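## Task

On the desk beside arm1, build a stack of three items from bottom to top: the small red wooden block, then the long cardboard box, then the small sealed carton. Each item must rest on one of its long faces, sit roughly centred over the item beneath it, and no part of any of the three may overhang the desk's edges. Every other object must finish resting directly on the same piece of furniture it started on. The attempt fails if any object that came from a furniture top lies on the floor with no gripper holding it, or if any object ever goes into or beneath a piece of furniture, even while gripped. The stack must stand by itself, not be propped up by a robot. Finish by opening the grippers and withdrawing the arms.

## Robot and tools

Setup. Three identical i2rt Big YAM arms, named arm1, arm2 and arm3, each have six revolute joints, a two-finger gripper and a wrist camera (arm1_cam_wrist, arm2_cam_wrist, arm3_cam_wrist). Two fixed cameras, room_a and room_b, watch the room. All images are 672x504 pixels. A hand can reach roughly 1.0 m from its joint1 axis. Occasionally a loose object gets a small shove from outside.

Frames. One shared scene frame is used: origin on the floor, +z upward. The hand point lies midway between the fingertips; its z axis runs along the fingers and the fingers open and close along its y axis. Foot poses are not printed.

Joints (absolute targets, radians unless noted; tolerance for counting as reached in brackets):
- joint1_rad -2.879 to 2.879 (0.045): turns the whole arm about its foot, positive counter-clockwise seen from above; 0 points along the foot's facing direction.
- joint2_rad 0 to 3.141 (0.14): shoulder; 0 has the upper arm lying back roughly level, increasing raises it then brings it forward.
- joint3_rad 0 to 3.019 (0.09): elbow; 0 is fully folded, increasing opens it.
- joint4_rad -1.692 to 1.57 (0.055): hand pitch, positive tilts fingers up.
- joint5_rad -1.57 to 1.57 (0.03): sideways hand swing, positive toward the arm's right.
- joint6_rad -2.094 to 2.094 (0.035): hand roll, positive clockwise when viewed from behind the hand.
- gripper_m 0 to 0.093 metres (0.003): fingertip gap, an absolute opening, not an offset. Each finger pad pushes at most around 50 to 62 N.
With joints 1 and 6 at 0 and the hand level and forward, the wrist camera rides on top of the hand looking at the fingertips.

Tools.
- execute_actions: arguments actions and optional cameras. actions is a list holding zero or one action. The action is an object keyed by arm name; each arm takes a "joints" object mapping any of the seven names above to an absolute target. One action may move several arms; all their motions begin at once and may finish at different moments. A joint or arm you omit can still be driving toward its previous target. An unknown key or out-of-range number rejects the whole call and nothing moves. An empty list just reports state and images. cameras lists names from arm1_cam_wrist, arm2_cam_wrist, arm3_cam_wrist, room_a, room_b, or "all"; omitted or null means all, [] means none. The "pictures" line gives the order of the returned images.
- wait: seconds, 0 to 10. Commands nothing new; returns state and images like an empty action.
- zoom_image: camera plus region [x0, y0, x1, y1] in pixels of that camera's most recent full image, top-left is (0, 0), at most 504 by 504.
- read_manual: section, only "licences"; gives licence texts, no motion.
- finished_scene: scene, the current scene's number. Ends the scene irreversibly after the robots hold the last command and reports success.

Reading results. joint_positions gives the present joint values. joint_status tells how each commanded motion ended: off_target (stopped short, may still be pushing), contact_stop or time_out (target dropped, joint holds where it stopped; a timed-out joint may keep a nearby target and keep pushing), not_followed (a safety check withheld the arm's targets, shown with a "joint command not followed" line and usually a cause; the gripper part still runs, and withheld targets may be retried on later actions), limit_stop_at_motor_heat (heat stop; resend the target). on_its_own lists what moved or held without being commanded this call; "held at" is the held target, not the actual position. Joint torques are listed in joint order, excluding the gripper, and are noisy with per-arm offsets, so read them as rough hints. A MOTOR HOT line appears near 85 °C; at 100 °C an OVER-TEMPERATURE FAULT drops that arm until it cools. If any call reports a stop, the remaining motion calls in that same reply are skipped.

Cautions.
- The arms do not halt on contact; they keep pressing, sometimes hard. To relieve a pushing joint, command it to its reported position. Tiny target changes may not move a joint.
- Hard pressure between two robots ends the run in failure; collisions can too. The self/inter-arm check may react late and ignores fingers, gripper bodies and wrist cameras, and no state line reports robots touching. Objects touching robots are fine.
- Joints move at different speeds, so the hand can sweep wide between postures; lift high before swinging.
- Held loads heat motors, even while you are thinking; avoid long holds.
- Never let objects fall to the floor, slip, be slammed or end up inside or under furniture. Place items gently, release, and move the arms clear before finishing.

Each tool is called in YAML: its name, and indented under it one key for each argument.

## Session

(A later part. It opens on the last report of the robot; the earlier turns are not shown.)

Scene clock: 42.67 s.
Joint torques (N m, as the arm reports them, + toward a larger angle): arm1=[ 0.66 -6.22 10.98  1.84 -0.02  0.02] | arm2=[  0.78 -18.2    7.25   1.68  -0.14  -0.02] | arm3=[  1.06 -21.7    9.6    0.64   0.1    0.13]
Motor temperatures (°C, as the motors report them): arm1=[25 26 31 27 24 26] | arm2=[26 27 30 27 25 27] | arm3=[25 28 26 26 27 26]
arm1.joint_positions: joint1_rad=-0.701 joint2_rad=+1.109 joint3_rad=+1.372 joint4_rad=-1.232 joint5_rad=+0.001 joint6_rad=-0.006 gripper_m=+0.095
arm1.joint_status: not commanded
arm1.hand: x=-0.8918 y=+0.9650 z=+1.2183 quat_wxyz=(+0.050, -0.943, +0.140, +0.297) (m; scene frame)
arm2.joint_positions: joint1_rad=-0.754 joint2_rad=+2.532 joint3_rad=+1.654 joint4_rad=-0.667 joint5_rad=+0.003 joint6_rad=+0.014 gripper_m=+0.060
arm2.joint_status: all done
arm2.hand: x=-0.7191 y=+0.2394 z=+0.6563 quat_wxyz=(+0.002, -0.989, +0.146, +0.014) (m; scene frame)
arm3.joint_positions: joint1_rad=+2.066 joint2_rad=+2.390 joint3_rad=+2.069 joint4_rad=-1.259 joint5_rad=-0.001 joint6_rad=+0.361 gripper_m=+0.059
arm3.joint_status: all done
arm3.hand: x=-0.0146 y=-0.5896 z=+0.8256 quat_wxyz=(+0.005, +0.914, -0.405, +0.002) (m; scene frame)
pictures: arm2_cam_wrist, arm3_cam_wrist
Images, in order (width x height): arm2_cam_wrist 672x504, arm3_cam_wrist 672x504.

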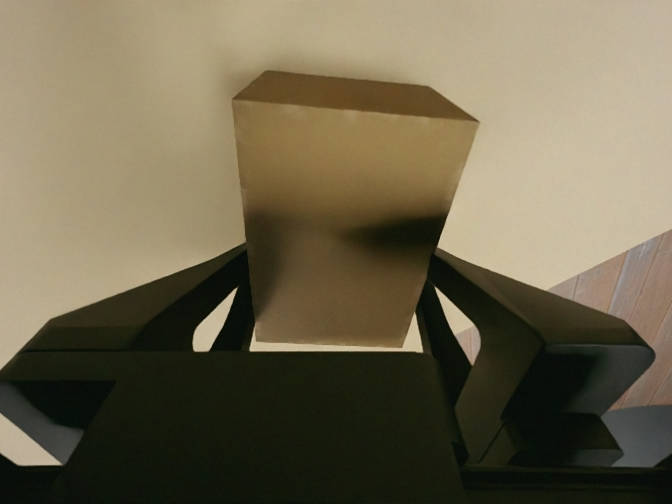

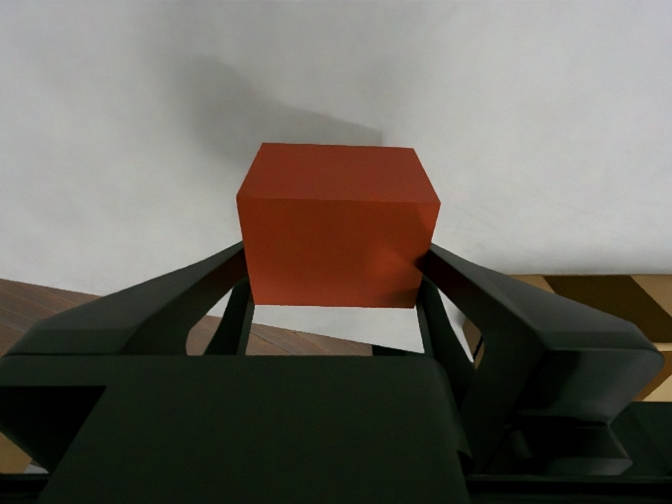

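Carton touches. Release it; push the block further.

execute_actions:
  actions:
    - {"arm3":{"joints":{"joint2_rad":2.44}},"arm2":{"joints":{"joint2_rad":2.53,"gripper_m":0.093}}}
  cameras: ["arm2_cam_wrist","arm3_cam_wrist"]

Scene clock: 44.63 s.
Joint torques (N m, as the arm reports them, + toward a larger angle): arm1=[ 0.68 -6.22 10.98  1.84 -0.03  0.02] | arm2=[  0.61 -21.8    7.17   1.14  -0.12  -0.01] | arm3=[  0.92 -20.36   9.57   0.4    0.06   0.16]
Motor temperatures (°C, as the motors report them): arm1=[25 26 32 27 24 26] | arm2=[26 27 30 27 25 27] | arm3=[25 28 27 26 27 26]
arm1.joint_positions: joint1_rad=-0.701 joint2_rad=+1.109 joint3_rad=+1.372 joint4_rad=-1.232 joint5_rad=+0.001 joint6_rad=-0.006 gripper_m=+0.095
arm1.joint_status: not commanded
arm1.hand: x=-0.8918 y=+0.9650 z=+1.2183 quat_wxyz=(+0.050, -0.943, +0.140, +0.297) (m; scene frame)
arm2.joint_positions: joint1_rad=-0.754 joint2_rad=+2.532 joint3_rad=+1.654 joint4_rad=-0.655 joint5_rad=+0.003 joint6_rad=+0.014 gripper_m=+0.093
arm2.joint_status: all done
arm2.hand: x=-0.7219 y=+0.2402 z=+0.6564 quat_wxyz=(+0.003, -0.989, +0.146, +0.021) (m; scene frame)
arm3.joint_positions: joint1_rad=+2.066 joint2_rad=+2.410 joint3_rad=+2.069 joint4_rad=-1.256 joint5_rad=+0.001 joint6_rad=+0.361 gripper_m=+0.059
arm3.joint_status: all done
arm3.hand: x=-0.0124 y=-0.5907 z=+0.8119 quat_wxyz=(+0.005, +0.914, -0.405, +0.011) (m; scene frame)
pictures: arm2_cam_wrist, arm3_cam_wrist
Images, in order (width x height): arm2_cam_wrist 672x504, arm3_cam_wrist 672x504.

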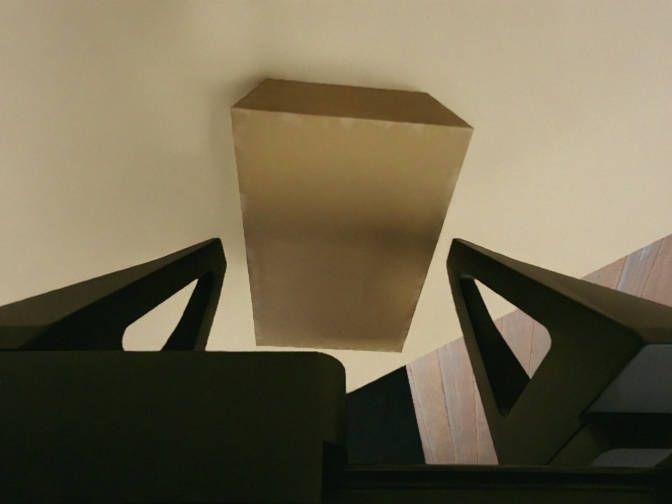

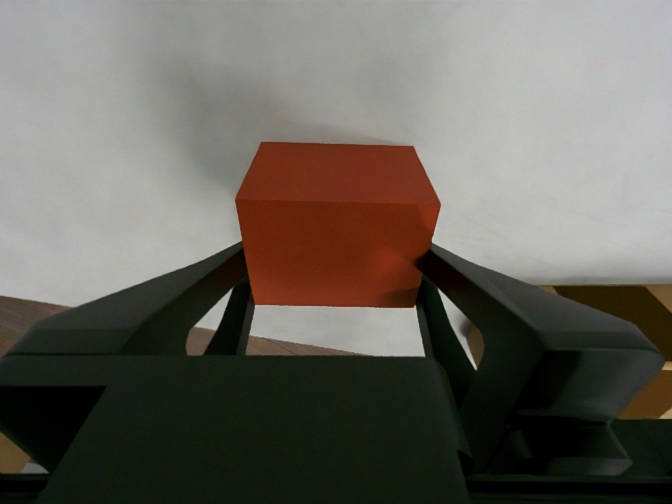

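execute_actions:
  actions:
    - {"arm3":{"joints":{"joint2_rad":2.41,"gripper_m":0.093}},"arm2":{"joints":{"joint2_rad":1.9,"joint4_rad":-1.2}}}
  cameras: ["arm3_cam_wrist"]

execute_actions:
  actions:
    - {"arm3":{"joints":{"joint2_rad":0.9}},"arm2":{"joints":{"joint1_rad":1.25,"joint6_rad":-0.6}},"arm1":{"joints":{"joint1_rad":0.3,"joint6_rad":1.5}}}
  cameras: []

execute_actions:
  actions:
    - {"arm3":{"joints":{"joint1_rad":0,"joint2_rad":0.5,"joint3_rad":1.0}},"arm2":{"joints":{"joint2_rad":2.24,"joint3_rad":1.81,"joint4_rad":-1.11}},"arm1":{"joints":{"joint1_rad":0.79,"joint2_rad":2.29,"joint3_rad":1.73,"joint4_rad":-0.98}}}
  cameras: ["arm1_cam_wrist","arm2_cam_wrist"]

Scene clock: 50.60 s.
Joint torques (N m, as the arm reports them, + toward a larger angle): arm1=[ 0.7  -6.21 10.98  1.84 -0.02  0.02] | arm2=[  0.44 -18.57  10.1    0.08  -0.08  -0.02] | arm3=[  0.7  -22.52   9.55   0.38   0.04   0.17]
Motor temperatures (°C, as the motors report them): arm1=[25 26 32 27 24 26] | arm2=[26 28 30 27 25 27] | arm3=[25 28 27 26 27 26]
arm1.joint_positions: joint1_rad=-0.701 joint2_rad=+1.109 joint3_rad=+1.372 joint4_rad=-1.232 joint5_rad=+0.001 joint6_rad=-0.006 gripper_m=+0.095
arm1.joint_status: not commanded
arm1.hand: x=-0.8918 y=+0.9650 z=+1.2183 quat_wxyz=(+0.050, -0.943, +0.140, +0.297) (m; scene frame)
arm2.joint_positions: joint1_rad=-0.754 joint2_rad=+1.900 joint3_rad=+1.657 joint4_rad=-1.186 joint5_rad=+0.003 joint6_rad=+0.014 gripper_m=+0.093
arm2.joint_status: all done
arm2.hand: x=-0.7103 y=+0.2381 z=+1.0361 quat_wxyz=(+0.010, -0.987, +0.146, +0.072) (m; scene frame)
arm3.joint_positions: joint1_rad=+2.066 joint2_rad=+2.410 joint3_rad=+2.069 joint4_rad=-1.256 joint5_rad=+0.001 joint6_rad=+0.361 gripper_m=+0.093
arm3.joint_status: all done
arm3.hand: x=-0.0124 y=-0.5907 z=+0.8119 quat_wxyz=(+0.005, +0.914, -0.405, +0.011) (m; scene frame)
pictures: arm3_cam_wrist
Images, in order (width x height): arm3_cam_wrist 672x504.

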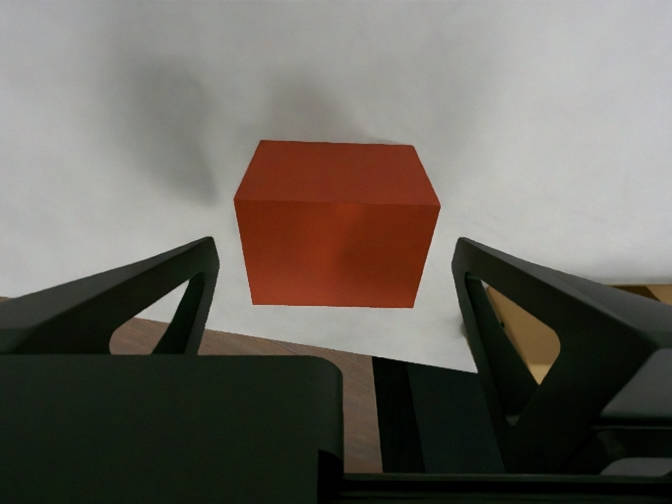

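Scene clock: 52.90 s.
Joint torques (N m, as the arm reports them, + toward a larger angle): arm1=[ 0.5  -6.3  10.92  1.75  0.08  0.  ] | arm2=[  0.04 -18.2   10.24   0.04  -0.01  -0.02] | arm3=[1.08 0.98 4.54 2.06 0.   0.17]
Motor temperatures (°C, as the motors report them): arm1=[25 26 32 27 24 26] | arm2=[26 28 31 27 25 27] | arm3=[25 28 27 26 27 26]
arm1.joint_positions: joint1_rad=+0.301 joint2_rad=+1.109 joint3_rad=+1.372 joint4_rad=-1.232 joint5_rad=+0.000 joint6_rad=+1.492 gripper_m=+0.095
arm1.joint_status: all done
arm1.hand: x=-0.8121 y=+0.5677 z=+1.2138 quat_wxyz=(-0.260, -0.882, +0.367, +0.140) (m; scene frame)
arm2.joint_positions: joint1_rad=+1.255 joint2_rad=+1.900 joint3_rad=+1.657 joint4_rad=-1.186 joint5_rad=+0.000 joint6_rad=-0.586 gripper_m=+0.093
arm2.joint_status: all done
arm2.hand: x=-0.0233 y=-0.5379 z=+1.0342 quat_wxyz=(-0.036, -0.400, -0.914, +0.061) (m; scene frame)
arm3.joint_positions: joint1_rad=+2.066 joint2_rad=+0.909 joint3_rad=+2.098 joint4_rad=-1.246 joint5_rad=+0.001 joint6_rad=+0.361 gripper_m=+0.093
arm3.joint_status: all done
arm3.hand: x=+0.4143 y=-0.8009 z=+1.6622 quat_wxyz=(-0.036, +0.662, -0.297, -0.687) (m; scene frame)
pictures: none
No camera images: the call's "cameras" was empty. Leave "cameras" out to get every camera's image.

Scene clock: 54.93 s.
Joint torques (N m, as the arm reports them, + toward a larger angle): arm1=[  0.35 -20.41   7.82  -0.04   0.08   0.03] | arm2=[ -0.14 -21.45  10.19   0.65  -0.04  -0.01] | arm3=[-0.6   1.26  8.21  1.68  0.04  0.14]
Motor temperatures (°C, as the motors report them): arm1=[25 26 32 27 24 26] | arm2=[26 28 31 27 25 27] | arm3=[25 28 27 26 27 26]
arm1.joint_positions: joint1_rad=+0.792 joint2_rad=+2.289 joint3_rad=+1.716 joint4_rad=-0.979 joint5_rad=+0.000 joint6_rad=+1.493 gripper_m=+0.095
arm1.joint_status: all done
arm1.hand: x=-0.7329 y=+0.2427 z=+0.7314 quat_wxyz=(-0.004, -0.989, +0.151, +0.006) (m; scene frame)
arm2.joint_positions: joint1_rad=+1.255 joint2_rad=+2.242 joint3_rad=+1.787 joint4_rad=-1.117 joint5_rad=+0.000 joint6_rad=-0.586 gripper_m=+0.093
arm2.joint_status: all done
arm2.hand: x=-0.0178 y=-0.5773 z=+0.8738 quat_wxyz=(+0.002, -0.401, -0.916, +0.001) (m; scene frame)
arm3.joint_positions: joint1_rad=+0.011 joint2_rad=+0.506 joint3_rad=+0.996 joint4_rad=-1.248 joint5_rad=+0.001 joint6_rad=+0.361 gripper_m=+0.093
arm3.joint_status: all done
arm3.hand: x=+0.8117 y=-0.7717 z=+1.2315 quat_wxyz=(-0.346, +0.116, -0.913, -0.183) (m; scene frame)
pictures: arm1_cam_wrist, arm2_cam_wrist
Images, in order (width x height): arm1_cam_wrist 672x504, arm2_cam_wrist 672x504.

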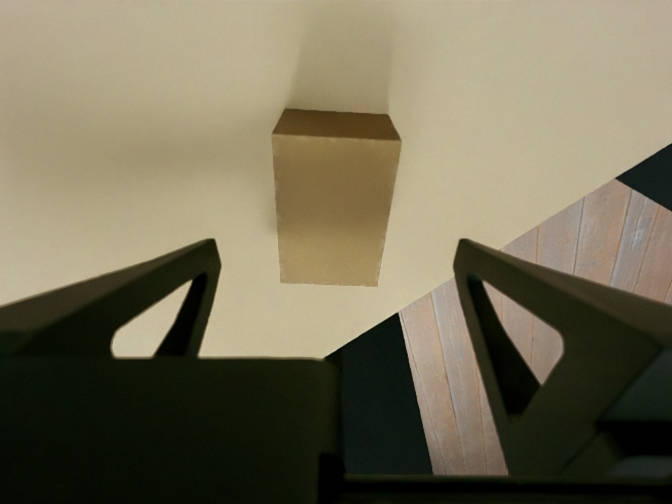

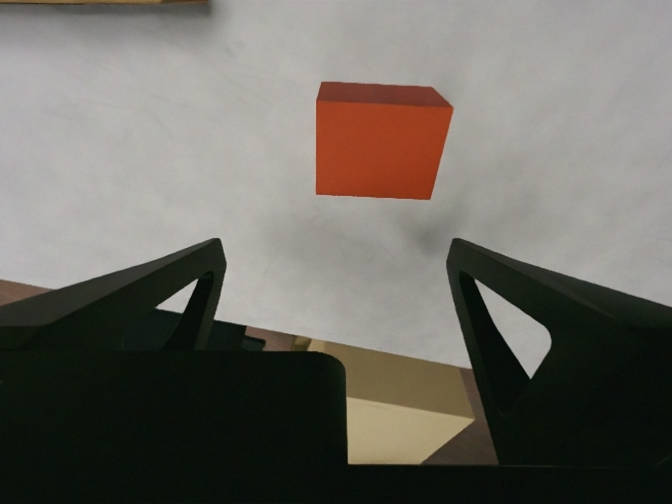

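execute_actions:
  actions:
    - {"arm2":{"joints":{"joint1_rad":1.24,"joint2_rad":2.32,"joint3_rad":1.92,"joint4_rad":-1.13}},"arm1":{"joints":{"joint2_rad":2.41,"joint4_rad":-0.86}}}
  cameras: []

execute_actions:
  actions:
    - {"arm2":{"joints":{"joint2_rad":2.395,"joint4_rad":-1.06}},"arm1":{"joints":{"gripper_m":0.04}}}
  cameras: ["arm1_cam_wrist","arm2_cam_wrist"]

Scene clock: 58.83 s.
Joint torques (N m, as the arm reports them, + toward a larger angle): arm1=[  0.31 -21.53   7.13   0.49   0.08   0.03] | arm2=[  0.   -21.73  12.61  -0.12  -0.02  -0.02] | arm3=[-0.38  1.17  8.13  1.74  0.02  0.12]
Motor temperatures (°C, as the motors report them): arm1=[25 27 31 27 24 26] | arm2=[26 28 31 27 25 27] | arm3=[25 28 27 26 27 26]
arm1.joint_positions: joint1_rad=+0.792 joint2_rad=+2.420 joint3_rad=+1.716 joint4_rad=-0.872 joint5_rad=+0.000 joint6_rad=+1.493 gripper_m=+0.095
arm1.joint_status: all done
arm1.hand: x=-0.7310 y=+0.2497 z=+0.6501 quat_wxyz=(+0.007, -0.989, +0.151, +0.004) (m; scene frame)
arm2.joint_positions: joint1_rad=+1.247 joint2_rad=+2.306 joint3_rad=+1.869 joint4_rad=-1.120 joint5_rad=+0.000 joint6_rad=-0.586 gripper_m=+0.093
arm2.joint_status: all done
arm2.hand: x=-0.0195 y=-0.5999 z=+0.8609 quat_wxyz=(-0.002, -0.404, -0.915, +0.007) (m; scene frame)
arm3.joint_positions: joint1_rad=+0.011 joint2_rad=+0.506 joint3_rad=+0.996 joint4_rad=-1.248 joint5_rad=+0.001 joint6_rad=+0.361 gripper_m=+0.093
arm3.joint_status: not commanded
arm3.hand: x=+0.8117 y=-0.7717 z=+1.2315 quat_wxyz=(-0.346, +0.116, -0.913, -0.183) (m; scene frame)
pictures: none
No camera images: the call's "cameras" was empty. Leave "cameras" out to get every camera's image.

Scene clock: 59.80 s.
Joint torques (N m, as the arm reports them, + toward a larger angle): arm1=[  0.33 -21.58   7.14   0.4    0.08   0.02] | arm2=[ -0.33 -22.75  11.15   0.91  -0.03  -0.02] | arm3=[-0.46  1.03  8.27  1.64  0.05  0.15]
Motor temperatures (°C, as the motors report them): arm1=[25 27 31 27 24 26] | arm2=[26 28 31 27 25 27] | arm3=[25 28 27 26 27 26]
arm1.joint_positions: joint1_rad=+0.792 joint2_rad=+2.420 joint3_rad=+1.716 joint4_rad=-0.870 joint5_rad=+0.000 joint6_rad=+1.494 gripper_m=+0.060
arm1.joint_status: gripper_m off_target (ended at +0.060, target +0.040)
arm1.hand: x=-0.7312 y=+0.2493 z=+0.6501 quat_wxyz=(+0.006, -0.989, +0.151, +0.004) (m; scene frame)
arm2.joint_positions: joint1_rad=+1.247 joint2_rad=+2.395 joint3_rad=+1.881 joint4_rad=-1.074 joint5_rad=+0.000 joint6_rad=-0.586 gripper_m=+0.093
arm2.joint_status: all done
arm2.hand: x=-0.0199 y=-0.5989 z=+0.8072 quat_wxyz=(+0.006, -0.404, -0.915, -0.005) (m; scene frame)
arm3.joint_positions: joint1_rad=+0.011 joint2_rad=+0.506 joint3_rad=+0.996 joint4_rad=-1.248 joint5_rad=+0.001 joint6_rad=+0.361 gripper_m=+0.093
arm3.joint_status: not commanded
arm3.hand: x=+0.8117 y=-0.7717 z=+1.2315 quat_wxyz=(-0.346, +0.116, -0.913, -0.183) (m; scene frame)
pictures: arm1_cam_wrist, arm2_cam_wrist
Images, in order (width x height): arm1_cam_wrist 672x504, arm2_cam_wrist 672x504.

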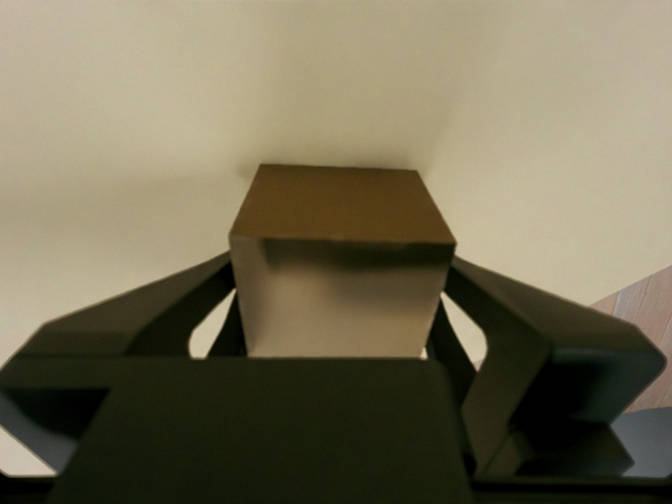

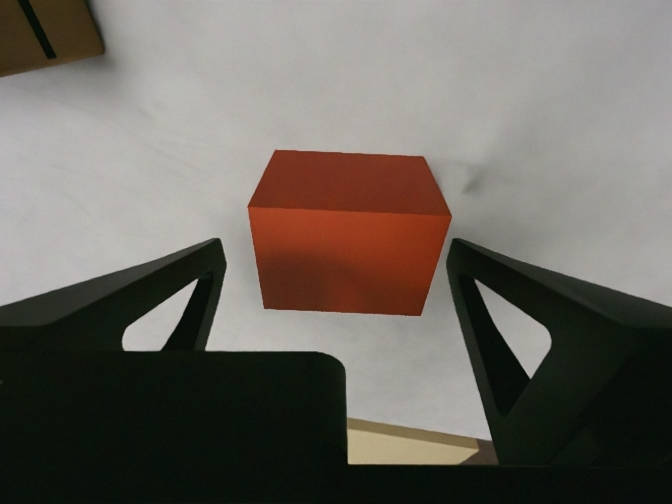

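execute_actions:
  actions:
    - {"arm2":{"joints":{"gripper_m":0.04}},"arm1":{"joints":{"joint2_rad":2.0,"joint4_rad":-1.28}}}
  cameras: []

execute_actions:
  actions:
    - {"arm2":{"joints":{"joint2_rad":2.15,"joint4_rad":-1.1}},"arm1":{"joints":{"joint1_rad":-1.55,"joint6_rad":0}}}
  cameras: []

execute_actions:
  actions:
    - {"arm2":{"joints":{"joint1_rad":-0.75,"joint3_rad":1.66,"joint6_rad":0}},"arm1":{"joints":{"joint2_rad":2.15,"joint4_rad":-1.13}}}
  cameras: ["arm1_cam_wrist","room_a","room_b"]

Scene clock: 65.20 s.
Joint torques (N m, as the arm reports them, + toward a larger angle): arm1=[  0.33 -19.78   8.78  -0.57   0.08   0.02] | arm2=[ -0.15 -23.24  11.15   0.87  -0.06  -0.02] | arm3=[-0.44  1.39  8.27  1.7   0.02  0.13]
Motor temperatures (°C, as the motors report them): arm1=[25 27 31 27 24 26] | arm2=[26 28 32 27 25 27] | arm3=[25 27 27 26 27 26]
arm1.joint_positions: joint1_rad=+0.792 joint2_rad=+2.015 joint3_rad=+1.716 joint4_rad=-1.269 joint5_rad=+0.000 joint6_rad=+1.494 gripper_m=+0.060
arm1.joint_status: all done
arm1.hand: x=-0.7184 y=+0.2744 z=+0.8989 quat_wxyz=(+0.003, -0.989, +0.151, +0.004) (m; scene frame)
arm2.joint_positions: joint1_rad=+1.247 joint2_rad=+2.395 joint3_rad=+1.881 joint4_rad=-1.073 joint5_rad=+0.000 joint6_rad=-0.587 gripper_m=+0.059
arm2.joint_status: gripper_m off_target (ended at +0.059, target +0.040)
arm2.hand: x=-0.0200 y=-0.5991 z=+0.8072 quat_wxyz=(+0.006, -0.404, -0.915, -0.005) (m; scene frame)
arm3.joint_positions: joint1_rad=+0.011 joint2_rad=+0.506 joint3_rad=+0.996 joint4_rad=-1.248 joint5_rad=+0.001 joint6_rad=+0.361 gripper_m=+0.093
arm3.joint_status: not commanded
arm3.hand: x=+0.8117 y=-0.7717 z=+1.2315 quat_wxyz=(-0.346, +0.116, -0.913, -0.183) (m; scene frame)
pictures: none
No camera images: the call's "cameras" was empty. Leave "cameras" out to get every camera's image.

Scene clock: 67.67 s.
Joint torques (N m, as the arm reports them, + toward a larger angle): arm1=[  0.6  -19.65   8.94  -0.45  -0.09  -0.13] | arm2=[ -0.03 -21.5   11.2    0.34  -0.05  -0.03] | arm3=[-0.33  0.81  8.37  1.7   0.03  0.14]
Motor temperatures (°C, as the motors report them): arm1=[25 28 31 27 24 26] | arm2=[26 28 32 27 25 27] | arm3=[25 27 27 26 27 26]
arm1.joint_positions: joint1_rad=-1.551 joint2_rad=+2.015 joint3_rad=+1.716 joint4_rad=-1.269 joint5_rad=+0.002 joint6_rad=+0.008 gripper_m=+0.060
arm1.joint_status: all done
arm1.hand: x=-0.7398 y=+1.4008 z=+0.9102 quat_wxyz=(+0.004, -0.837, +0.547, +0.006) (m; scene frame)
arm2.joint_positions: joint1_rad=+1.247 joint2_rad=+2.151 joint3_rad=+1.897 joint4_rad=-1.089 joint5_rad=+0.000 joint6_rad=-0.587 gripper_m=+0.059
arm2.joint_status: all done
arm2.hand: x=-0.0136 y=-0.6353 z=+0.9776 quat_wxyz=(-0.059, -0.401, -0.909, +0.098) (m; scene frame)
arm3.joint_positions: joint1_rad=+0.011 joint2_rad=+0.506 joint3_rad=+0.996 joint4_rad=-1.248 joint5_rad=+0.001 joint6_rad=+0.361 gripper_m=+0.093
arm3.joint_status: not commanded
arm3.hand: x=+0.8117 y=-0.7717 z=+1.2315 quat_wxyz=(-0.346, +0.116, -0.913, -0.183) (m; scene frame)
pictures: none
No camera images: the call's "cameras" was empty. Leave "cameras" out to get every camera's image.

Scene clock: 70.00 s.
Joint torques (N m, as the arm reports them, + toward a larger angle): arm1=[  0.76 -21.08   8.45   0.57  -0.1   -0.13] | arm2=[  0.54 -21.62   7.22  -0.14  -0.09   0.21] | arm3=[-0.23  1.28  8.37  1.6   0.05  0.14]
Motor temperatures (°C, as the motors report them): arm1=[25 28 31 27 24 26] | arm2=[26 28 32 27 25 27] | arm3=[25 27 27 26 27 26]
arm1.joint_positions: joint1_rad=-1.551 joint2_rad=+2.165 joint3_rad=+1.716 joint4_rad=-1.141 joint5_rad=+0.002 joint6_rad=+0.008 gripper_m=+0.060
arm1.joint_status: all done
arm1.hand: x=-0.7477 y=+1.4180 z=+0.8197 quat_wxyz=(-0.002, -0.837, +0.547, -0.003) (m; scene frame)
arm2.joint_positions: joint1_rad=-0.752 joint2_rad=+2.163 joint3_rad=+1.669 joint4_rad=-1.089 joint5_rad=+0.003 joint6_rad=-0.013 gripper_m=+0.059
arm2.joint_status: all done
arm2.hand: x=-0.7198 y=+0.2387 z=+0.8843 quat_wxyz=(-0.001, -0.991, +0.131, -0.004) (m; scene frame)
arm3.joint_positions: joint1_rad=+0.011 joint2_rad=+0.506 joint3_rad=+0.996 joint4_rad=-1.248 joint5_rad=+0.001 joint6_rad=+0.361 gripper_m=+0.093
arm3.joint_status: not commanded
arm3.hand: x=+0.8117 y=-0.7717 z=+1.2315 quat_wxyz=(-0.346, +0.116, -0.913, -0.183) (m; scene frame)
pictures: arm1_cam_wrist, room_a, room_b
Images, in order (width x height): arm1_cam_wrist 672x504, room_a 672x504, room_b 672x504.

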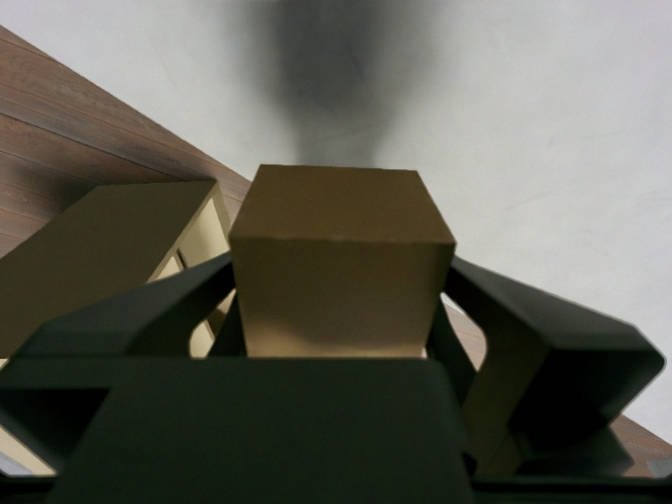

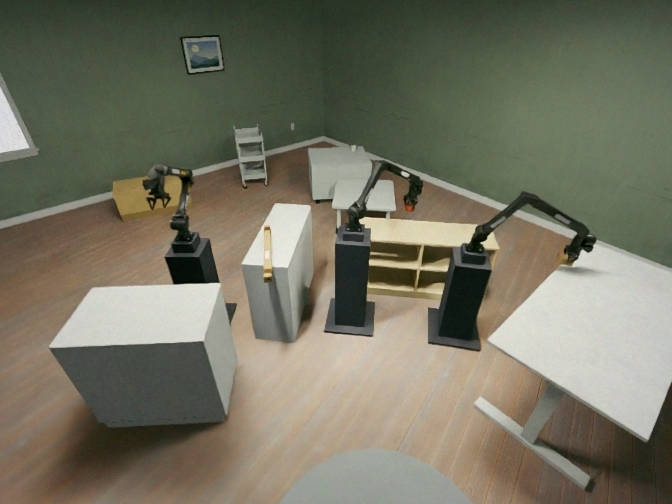

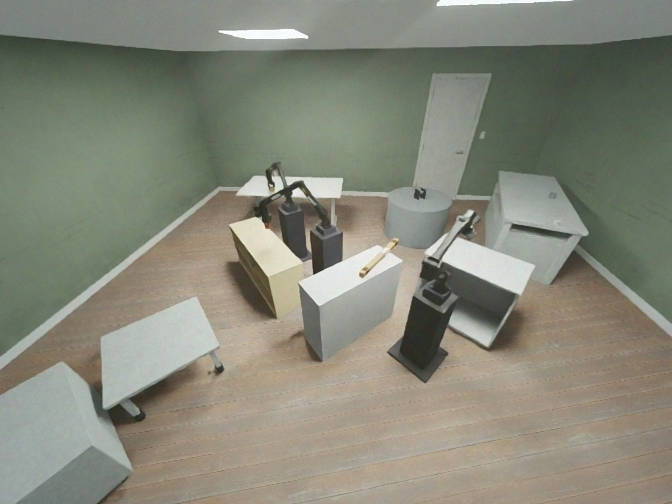

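execute_actions:
  actions:
    - {"arm2":{"joints":{"joint2_rad":2.52,"joint4_rad":-0.69}},"arm1":{"joints":{"joint1_rad":-1.7,"joint2_rad":2.22,"joint4_rad":-1.04}}}
  cameras: ["arm1_cam_wrist","room_a"]

execute_actions:
  actions:
    - {"arm2":{"joints":{"joint2_rad":2.58}},"arm1":{"joints":{"joint2_rad":2.28,"joint4_rad":-1.0}}}
  cameras: ["arm1_cam_wrist","room_a"]

Scene clock: 73.50 s.
Joint torques (N m, as the arm reports them, + toward a larger angle): arm1=[  0.38 -20.47   8.27   0.63  -0.07  -0.12] | arm2=[  0.72 -22.63   5.97   1.05  -0.11   0.21] | arm3=[-0.46  1.32  8.24  1.66  0.01  0.11]
Motor temperatures (°C, as the motors report them): arm1=[25 28 31 27 24 26] | arm2=[26 29 32 27 25 27] | arm3=[25 27 27 26 27 26]
arm1.joint_positions: joint1_rad=-1.695 joint2_rad=+2.225 joint3_rad=+1.716 joint4_rad=-1.052 joint5_rad=+0.002 joint6_rad=+0.007 gripper_m=+0.060
arm1.joint_status: all done
arm1.hand: x=-0.6660 y=+1.4616 z=+0.7829 quat_wxyz=(+0.006, -0.795, +0.606, +0.009) (m; scene frame)
arm2.joint_positions: joint1_rad=-0.752 joint2_rad=+2.536 joint3_rad=+1.657 joint4_rad=-0.704 joint5_rad=+0.003 joint6_rad=-0.012 gripper_m=+0.059
arm2.joint_status: all done
arm2.hand: x=-0.7108 y=+0.2355 z=+0.6547 quat_wxyz=(-0.001, -0.991, +0.132, -0.004) (m; scene frame)
arm3.joint_positions: joint1_rad=+0.011 joint2_rad=+0.506 joint3_rad=+0.996 joint4_rad=-1.248 joint5_rad=+0.001 joint6_rad=+0.361 gripper_m=+0.093
arm3.joint_status: not commanded
arm3.hand: x=+0.8117 y=-0.7717 z=+1.2315 quat_wxyz=(-0.346, +0.116, -0.913, -0.183) (m; scene frame)
pictures: arm1_cam_wrist, room_a
Images, in order (width x height): arm1_cam_wrist 672x504, room_a 672x504.

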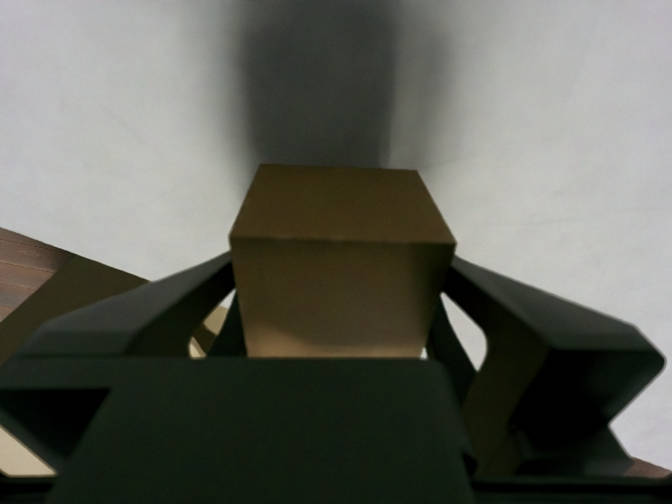

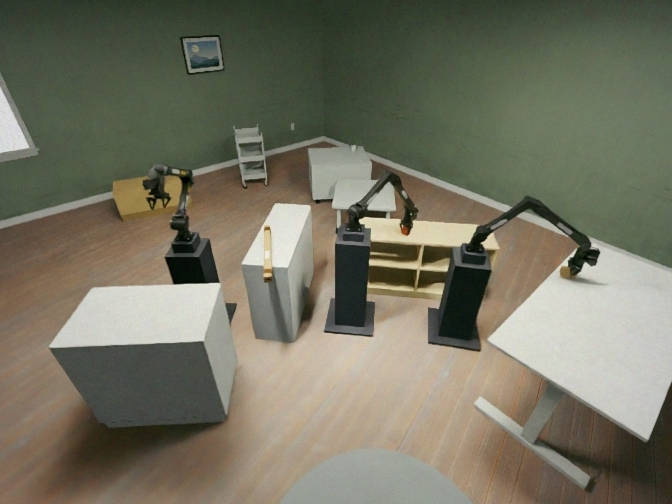

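Scene clock: 74.23 s.
Joint torques (N m, as the arm reports them, + toward a larger angle): arm1=[  0.36 -19.08   8.12   0.63  -0.09  -0.12] | arm2=[  0.68 -18.6    5.96   0.72  -0.11   0.19] | arm3=[-0.41  1.25  8.14  1.67  0.01  0.15]
Motor temperatures (°C, as the motors report them): arm1=[25 28 31 27 24 26] | arm2=[26 29 31 27 25 27] | arm3=[25 27 27 26 27 26]
arm1.joint_positions: joint1_rad=-1.695 joint2_rad=+2.263 joint3_rad=+1.716 joint4_rad=-1.011 joint5_rad=+0.002 joint6_rad=+0.007 gripper_m=+0.060
arm1.joint_status: all done
arm1.hand: x=-0.6671 y=+1.4645 z=+0.7594 quat_wxyz=(+0.006, -0.795, +0.606, +0.010) (m; scene frame)
arm2.joint_positions: joint1_rad=-0.752 joint2_rad=+2.548 joint3_rad=+1.657 joint4_rad=-0.699 joint5_rad=+0.003 joint6_rad=-0.012 gripper_m=+0.059
arm2.joint_status: all done
arm2.hand: x=-0.7076 y=+0.2345 z=+0.6475 quat_wxyz=(-0.001, -0.991, +0.132, -0.008) (m; scene frame)
arm3.joint_positions: joint1_rad=+0.011 joint2_rad=+0.506 joint3_rad=+0.996 joint4_rad=-1.248 joint5_rad=+0.001 joint6_rad=+0.361 gripper_m=+0.093
arm3.joint_status: not commanded
arm3.hand: x=+0.8117 y=-0.7717 z=+1.2315 quat_wxyz=(-0.346, +0.116, -0.913, -0.183) (m; scene frame)
pictures: arm1_cam_wrist, room_a
Images, in order (width x height): arm1_cam_wrist 672x504, room_a 672x504.

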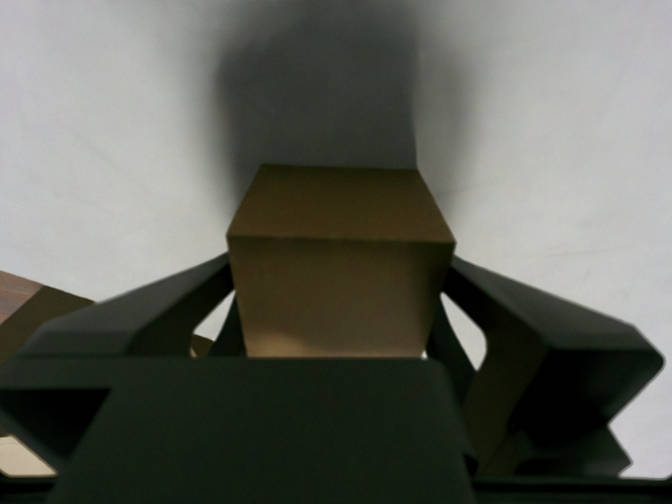

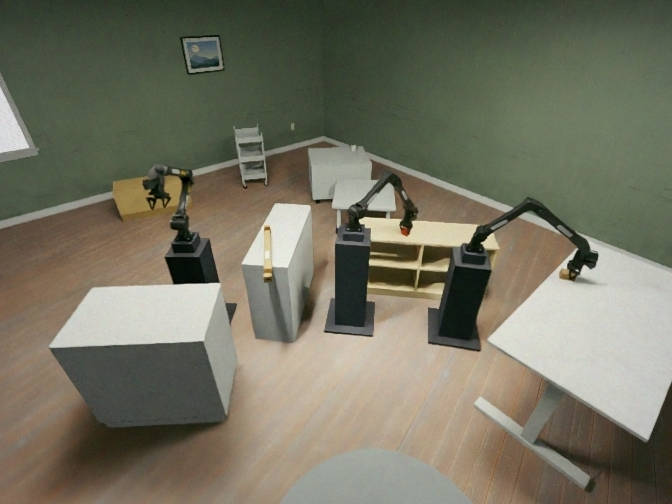

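execute_actions:
  actions:
    - {"arm2":{"joints":{"joint2_rad":2.54,"gripper_m":0.093}},"arm1":{"joints":{"joint2_rad":2.26,"gripper_m":0.093}}}
  cameras: []

execute_actions:
  actions:
    - {"arm2":{"joints":{"joint2_rad":2.1,"joint4_rad":-1.1}},"arm1":{"joints":{"joint2_rad":2.05,"joint4_rad":-1.2}}}
  cameras: []

execute_actions:
  actions:
    - {"arm2":{"joints":{"joint1_rad":1.89,"joint3_rad":1.75,"joint6_rad":1.6}},"arm1":{"joints":{"joint1_rad":0.845,"joint6_rad":-0.03}}}
  cameras: []

execute_actions:
  actions:
    - {"arm2":{"joints":{"joint2_rad":2.22,"joint4_rad":-1.06}},"arm1":{"joints":{"joint2_rad":2.32,"joint4_rad":-0.95}}}
  cameras: ["arm1_cam_wrist","arm2_cam_wrist","room_a"]

Scene clock: 81.80 s.
Joint torques (N m, as the arm reports them, + toward a larger angle): arm1=[  0.31 -20.48   8.1    0.62  -0.08  -0.12] | arm2=[  0.39 -21.94   5.81   0.72  -0.08   0.21] | arm3=[-0.11  1.18  8.23  1.67  0.04  0.14]
Motor temperatures (°C, as the motors report them): arm1=[25 28 31 27 24 26] | arm2=[26 28 31 27 25 27] | arm3=[25 27 27 26 27 26]
arm1.joint_positions: joint1_rad=-1.695 joint2_rad=+2.262 joint3_rad=+1.716 joint4_rad=-1.011 joint5_rad=+0.002 joint6_rad=+0.007 gripper_m=+0.093
arm1.joint_status: all done
arm1.hand: x=-0.6672 y=+1.4647 z=+0.7598 quat_wxyz=(+0.007, -0.795, +0.606, +0.010) (m; scene frame)
arm2.joint_positions: joint1_rad=-0.752 joint2_rad=+2.547 joint3_rad=+1.657 joint4_rad=-0.699 joint5_rad=+0.003 joint6_rad=-0.012 gripper_m=+0.093
arm2.joint_status: all done
arm2.hand: x=-0.7082 y=+0.2347 z=+0.6484 quat_wxyz=(-0.001, -0.991, +0.132, -0.007) (m; scene frame)
arm3.joint_positions: joint1_rad=+0.011 joint2_rad=+0.506 joint3_rad=+0.996 joint4_rad=-1.248 joint5_rad=+0.001 joint6_rad=+0.361 gripper_m=+0.093
arm3.joint_status: not commanded
arm3.hand: x=+0.8117 y=-0.7717 z=+1.2315 quat_wxyz=(-0.346, +0.116, -0.913, -0.183) (m; scene frame)
pictures: none
No camera images: the call's "cameras" was empty. Leave "cameras" out to get every camera's image.

Scene clock: 83.33 s.
Joint torques (N m, as the arm reports them, + toward a larger angle): arm1=[  0.34 -18.45   8.9   -0.35  -0.08  -0.12] | arm2=[  0.62 -20.28   8.62  -0.11  -0.09   0.19] | arm3=[-0.63  1.21  8.2   1.83  0.02  0.12]
Motor temperatures (°C, as the motors report them): arm1=[25 28 31 27 24 26] | arm2=[26 28 31 27 25 27] | arm3=[25 27 27 26 27 26]
arm1.joint_positions: joint1_rad=-1.695 joint2_rad=+2.047 joint3_rad=+1.716 joint4_rad=-1.188 joint5_rad=+0.002 joint6_rad=+0.007 gripper_m=+0.093
arm1.joint_status: all done
arm1.hand: x=-0.6620 y=+1.4483 z=+0.8914 quat_wxyz=(+0.018, -0.795, +0.606, +0.026) (m; scene frame)
arm2.joint_positions: joint1_rad=-0.752 joint2_rad=+2.100 joint3_rad=+1.655 joint4_rad=-1.087 joint5_rad=+0.003 joint6_rad=-0.012 gripper_m=+0.093
arm2.joint_status: all done
arm2.hand: x=-0.7230 y=+0.2397 z=+0.9176 quat_wxyz=(+0.003, -0.991, +0.132, +0.021) (m; scene frame)
arm3.joint_positions: joint1_rad=+0.011 joint2_rad=+0.506 joint3_rad=+0.996 joint4_rad=-1.248 joint5_rad=+0.001 joint6_rad=+0.361 gripper_m=+0.093
arm3.joint_status: not commanded
arm3.hand: x=+0.8117 y=-0.7717 z=+1.2315 quat_wxyz=(-0.346, +0.116, -0.913, -0.183) (m; scene frame)
pictures: none
No camera images: the call's "cameras" was empty. Leave "cameras" out to get every camera's image.

Scene clock: 85.97 s.
Joint torques (N m, as the arm reports them, + toward a larger angle): arm1=[  0.23 -18.75   8.86  -0.42   0.03  -0.11] | arm2=[ -0.07 -20.53  10.98  -0.12   0.14   0.23] | arm3=[-0.19  0.85  8.28  1.72  0.01  0.14]
Motor temperatures (°C, as the motors report them): arm1=[25 28 31 27 24 26] | arm2=[26 29 31 27 25 27] | arm3=[25 27 27 26 27 26]
arm1.joint_positions: joint1_rad=+0.846 joint2_rad=+2.047 joint3_rad=+1.716 joint4_rad=-1.188 joint5_rad=-0.001 joint6_rad=-0.024 gripper_m=+0.093
arm1.joint_status: all done
arm1.hand: x=-0.6929 y=+0.2459 z=+0.8798 quat_wxyz=(-0.009, -0.805, -0.593, +0.021) (m; scene frame)
arm2.joint_positions: joint1_rad=+1.891 joint2_rad=+2.100 joint3_rad=+1.722 joint4_rad=-1.088 joint5_rad=-0.001 joint6_rad=+1.585 gripper_m=+0.093
arm2.joint_status: all done
arm2.hand: x=+0.3448 y=-0.3885 z=+0.9379 quat_wxyz=(-0.047, -0.923, -0.380, -0.018) (m; scene frame)
arm3.joint_positions: joint1_rad=+0.011 joint2_rad=+0.506 joint3_rad=+0.996 joint4_rad=-1.248 joint5_rad=+0.001 joint6_rad=+0.361 gripper_m=+0.093
arm3.joint_status: not commanded
arm3.hand: x=+0.8117 y=-0.7717 z=+1.2315 quat_wxyz=(-0.346, +0.116, -0.913, -0.183) (m; scene frame)
pictures: none
No camera images: the call's "cameras" was empty. Leave "cameras" out to get every camera's image.

Scene clock: 87.37 s.
Joint torques (N m, as the arm reports them, + toward a larger angle): arm1=[  0.36 -20.49   7.77   0.59   0.03  -0.11] | arm2=[  0.58 -22.07  10.13   0.89   0.16   0.21] | arm3=[-0.35  1.2   8.32  1.79  0.03  0.17]
Motor temperatures (°C, as the motors report them): arm1=[25 28 31 27 24 26] | arm2=[26 29 31 27 25 27] | arm3=[25 27 27 26 27 26]
arm1.joint_positions: joint1_rad=+0.846 joint2_rad=+2.316 joint3_rad=+1.716 joint4_rad=-0.961 joint5_rad=-0.001 joint6_rad=-0.024 gripper_m=+0.093
arm1.joint_status: all done
arm1.hand: x=-0.6992 y=+0.2320 z=+0.7142 quat_wxyz=(+0.003, -0.805, -0.593, +0.003) (m; scene frame)
arm2.joint_positions: joint1_rad=+1.891 joint2_rad=+2.230 joint3_rad=+1.722 joint4_rad=-1.072 joint5_rad=-0.001 joint6_rad=+1.585 gripper_m=+0.093
arm2.joint_status: all done
arm2.hand: x=+0.3349 y=-0.3793 z=+0.8574 quat_wxyz=(+0.005, -0.925, -0.381, +0.004) (m; scene frame)
arm3.joint_positions: joint1_rad=+0.011 joint2_rad=+0.506 joint3_rad=+0.996 joint4_rad=-1.248 joint5_rad=+0.001 joint6_rad=+0.361 gripper_m=+0.093
arm3.joint_status: not commanded
arm3.hand: x=+0.8117 y=-0.7717 z=+1.2315 quat_wxyz=(-0.346, +0.116, -0.913, -0.183) (m; scene frame)
pictures: arm1_cam_wrist, arm2_cam_wrist, room_a
Images, in order (width x height): arm1_cam_wrist 672x504, arm2_cam_wrist 672x504, room_a 672x504.

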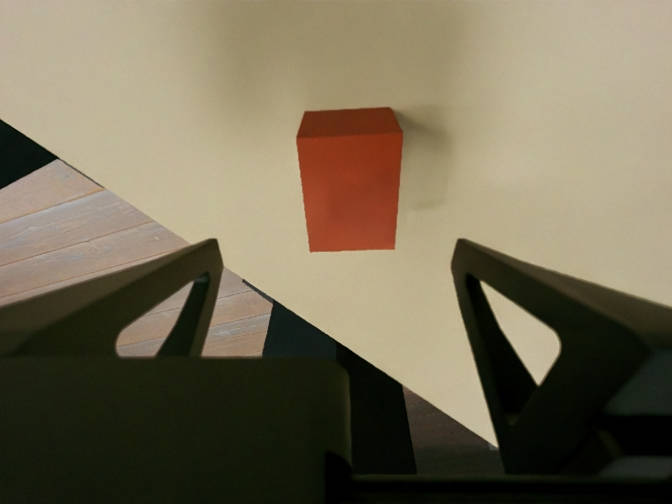

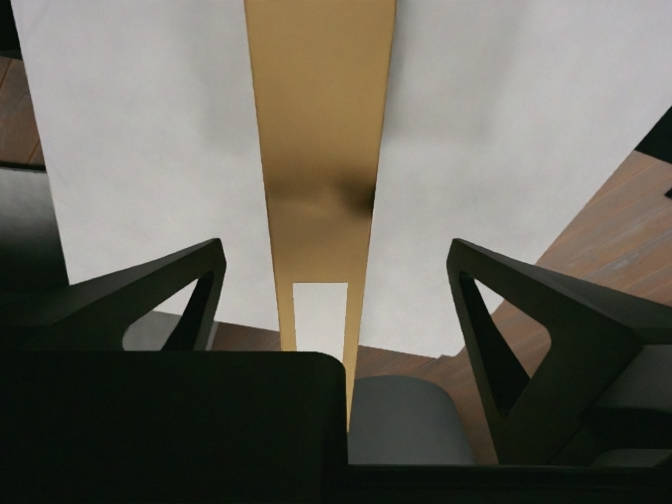

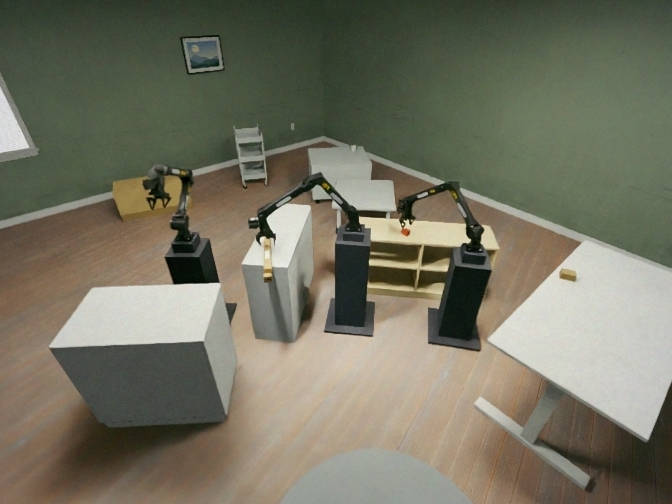

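execute_actions:
  actions:
    - {"arm2":{"joints":{"joint2_rad":2.305,"joint4_rad":-0.96}},"arm1":{"joints":{"joint1_rad":0.835,"joint2_rad":2.41,"joint4_rad":-0.84}}}
  cameras: []

execute_actions:
  actions:
    - {"arm2":{"joints":{"gripper_m":0.025}},"arm1":{"joints":{"gripper_m":0.025}}}
  cameras: ["arm1_cam_wrist","arm2_cam_wrist"]

execute_actions:
  actions:
    - {"arm2":{"joints":{"joint2_rad":2.1,"joint4_rad":-1.19}},"arm1":{"joints":{"joint2_rad":2.05,"joint4_rad":-1.24}}}
  cameras: []

execute_actions:
  actions:
    - {"arm2":{"joints":{"joint1_rad":-0.75,"joint6_rad":0.82}},"arm1":{"joints":{"joint1_rad":-2.45,"joint6_rad":1.39}}}
  cameras: ["room_a","room_b"]

Scene clock: 91.53 s.
Joint torques (N m, as the arm reports them, + toward a larger angle): arm1=[ -0.07 -21.41   7.21   0.65   0.04  -0.11] | arm2=[  0.27 -21.55  10.06   0.95   0.12   0.23] | arm3=[-0.56  1.26  8.35  1.76  0.05  0.16]
Motor temperatures (°C, as the motors report them): arm1=[25 29 30 27 24 26] | arm2=[26 29 32 27 25 27] | arm3=[25 27 27 26 27 26]
arm1.joint_positions: joint1_rad=+0.842 joint2_rad=+2.416 joint3_rad=+1.716 joint4_rad=-0.852 joint5_rad=-0.001 joint6_rad=-0.024 gripper_m=+0.093
arm1.joint_status: all done
arm1.hand: x=-0.7025 y=+0.2327 z=+0.6521 quat_wxyz=(+0.000, -0.806, -0.592, +0.007) (m; scene frame)
arm2.joint_positions: joint1_rad=+1.891 joint2_rad=+2.303 joint3_rad=+1.722 joint4_rad=-0.974 joint5_rad=-0.001 joint6_rad=+1.585 gripper_m=+0.093
arm2.joint_status: all done
arm2.hand: x=+0.3416 y=-0.3861 z=+0.8116 quat_wxyz=(-0.007, -0.925, -0.381, -0.001) (m; scene frame)
arm3.joint_positions: joint1_rad=+0.011 joint2_rad=+0.506 joint3_rad=+0.996 joint4_rad=-1.248 joint5_rad=+0.001 joint6_rad=+0.361 gripper_m=+0.093
arm3.joint_status: not commanded
arm3.hand: x=+0.8117 y=-0.7717 z=+1.2315 quat_wxyz=(-0.346, +0.116, -0.913, -0.183) (m; scene frame)
pictures: none
No camera images: the call's "cameras" was empty. Leave "cameras" out to get every camera's image.

Scene clock: 92.20 s.
Joint torques (N m, as the arm reports them, + toward a larger angle): arm1=[ -0.05 -21.41   7.25   0.64   0.03  -0.11] | arm2=[ -0.09 -21.26  10.05   0.96   0.15   0.2 ] | arm3=[-0.39  1.65  8.23  1.69  0.03  0.15]
Motor temperatures (°C, as the motors report them): arm1=[25 29 30 27 24 26] | arm2=[26 29 32 27 25 27] | arm3=[25 27 27 26 27 26]
arm1.joint_positions: joint1_rad=+0.842 joint2_rad=+2.416 joint3_rad=+1.716 joint4_rad=-0.852 joint5_rad=-0.001 joint6_rad=-0.024 gripper_m=+0.045
arm1.joint_status: gripper_m off_target (ended at +0.045, target +0.025)
arm1.hand: x=-0.7027 y=+0.2328 z=+0.6521 quat_wxyz=(+0.000, -0.806, -0.591, +0.007) (m; scene frame)
arm2.joint_positions: joint1_rad=+1.891 joint2_rad=+2.303 joint3_rad=+1.722 joint4_rad=-0.973 joint5_rad=-0.001 joint6_rad=+1.587 gripper_m=+0.049
arm2.joint_status: gripper_m off_target (ended at +0.049, target +0.025)
arm2.hand: x=+0.3418 y=-0.3864 z=+0.8116 quat_wxyz=(-0.007, -0.925, -0.380, -0.001) (m; scene frame)
arm3.joint_positions: joint1_rad=+0.011 joint2_rad=+0.506 joint3_rad=+0.996 joint4_rad=-1.248 joint5_rad=+0.001 joint6_rad=+0.361 gripper_m=+0.093
arm3.joint_status: not commanded
arm3.hand: x=+0.8117 y=-0.7717 z=+1.2315 quat_wxyz=(-0.346, +0.116, -0.913, -0.183) (m; scene frame)
pictures: arm1_cam_wrist, arm2_cam_wrist
Images, in order (width x height): arm1_cam_wrist 672x504, arm2_cam_wrist 672x504.

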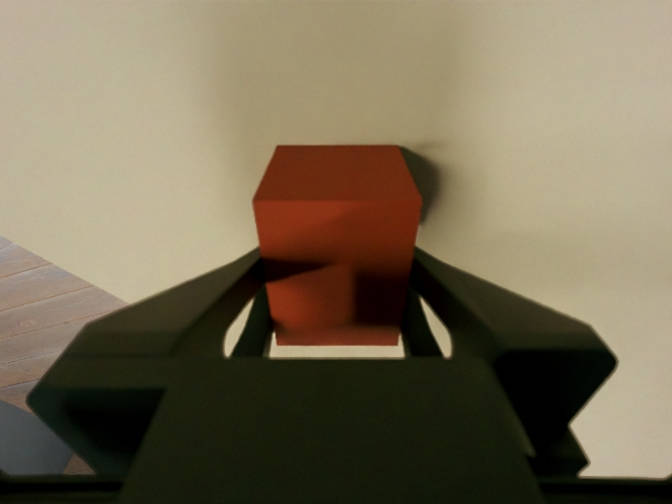

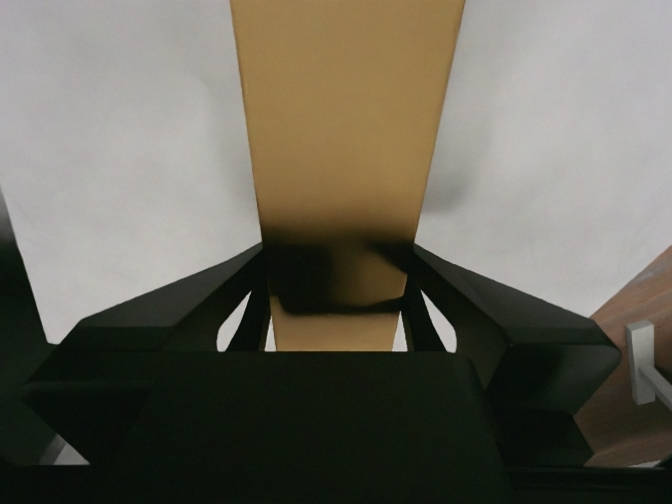

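Scene clock: 93.77 s.
Joint torques (N m, as the arm reports them, + toward a larger angle): arm1=[ -0.02 -20.15   8.74  -0.49   0.03  -0.11] | arm2=[  0.39 -19.45  10.78  -0.35   0.11   0.23] | arm3=[-0.48  1.16  8.27  1.73  0.05  0.13]
Motor temperatures (°C, as the motors report them): arm1=[25 29 30 27 24 26] | arm2=[26 29 32 27 25 27] | arm3=[25 27 27 26 27 26]
arm1.joint_positions: joint1_rad=+0.842 joint2_rad=+2.062 joint3_rad=+1.716 joint4_rad=-1.230 joint5_rad=-0.001 joint6_rad=-0.024 gripper_m=+0.045
arm1.joint_status: all done
arm1.hand: x=-0.6921 y=+0.2574 z=+0.8707 quat_wxyz=(+0.007, -0.806, -0.591, -0.002) (m; scene frame)
arm2.joint_positions: joint1_rad=+1.891 joint2_rad=+2.094 joint3_rad=+1.722 joint4_rad=-1.176 joint5_rad=-0.001 joint6_rad=+1.587 gripper_m=+0.049
arm2.joint_status: all done
arm2.hand: x=+0.3299 y=-0.3738 z=+0.9407 quat_wxyz=(-0.010, -0.925, -0.380, -0.002) (m; scene frame)
arm3.joint_positions: joint1_rad=+0.011 joint2_rad=+0.506 joint3_rad=+0.996 joint4_rad=-1.248 joint5_rad=+0.001 joint6_rad=+0.361 gripper_m=+0.093
arm3.joint_status: not commanded
arm3.hand: x=+0.8117 y=-0.7717 z=+1.2315 quat_wxyz=(-0.346, +0.116, -0.913, -0.183) (m; scene frame)
pictures: none
No camera images: the call's "cameras" was empty. Leave "cameras" out to get every camera's image.

Scene clock: 96.70 s.
Joint torques (N m, as the arm reports them, + toward a larger angle): arm1=[  1.18 -19.83   8.72  -0.54  -0.01   0.04] | arm2=[  0.4  -20.28  10.92  -0.35  -0.01   0.  ] | arm3=[-0.33  1.3   8.2   1.68  0.05  0.14]
Motor temperatures (°C, as the motors report them): arm1=[25 29 31 27 24 26] | arm2=[26 29 32 27 25 27] | arm3=[25 27 27 26 27 26]
arm1.joint_positions: joint1_rad=-2.452 joint2_rad=+2.062 joint3_rad=+1.716 joint4_rad=-1.230 joint5_rad=+0.002 joint6_rad=+1.382 gripper_m=+0.045
arm1.joint_status: all done
arm1.hand: x=-0.2045 y=+1.3902 z=+0.8786 quat_wxyz=(-0.004, +0.146, +0.989, +0.002) (m; scene frame)
arm2.joint_positions: joint1_rad=-0.751 joint2_rad=+2.094 joint3_rad=+1.722 joint4_rad=-1.176 joint5_rad=+0.003 joint6_rad=+0.835 gripper_m=+0.049
arm2.joint_status: all done
arm2.hand: x=-0.7279 y=+0.2408 z=+0.9447 quat_wxyz=(-0.004, -0.850, +0.527, +0.013) (m; scene frame)
arm3.joint_positions: joint1_rad=+0.011 joint2_rad=+0.506 joint3_rad=+0.996 joint4_rad=-1.248 joint5_rad=+0.001 joint6_rad=+0.361 gripper_m=+0.093
arm3.joint_status: not commanded
arm3.hand: x=+0.8117 y=-0.7717 z=+1.2315 quat_wxyz=(-0.346, +0.116, -0.913, -0.183) (m; scene frame)
pictures: room_a, room_b
Images, in order (width x height): room_a 672x504, room_b 672x504.

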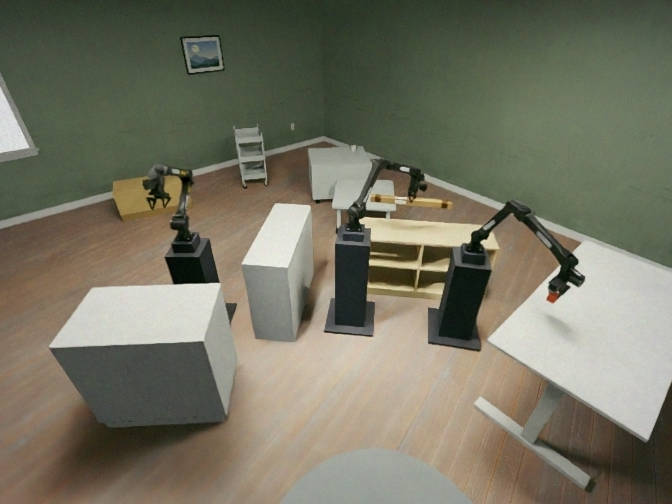

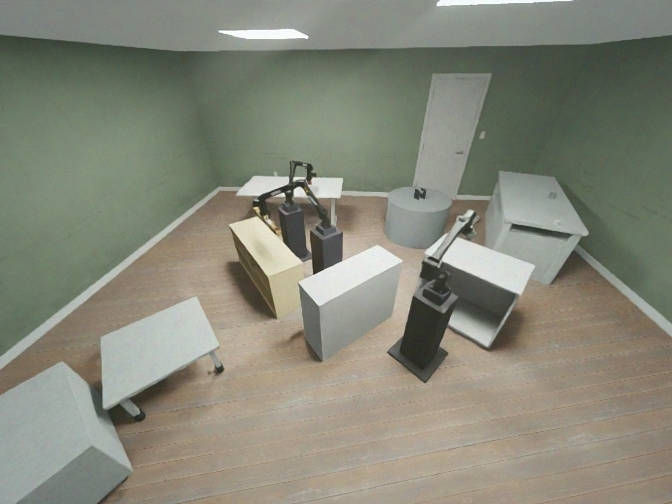

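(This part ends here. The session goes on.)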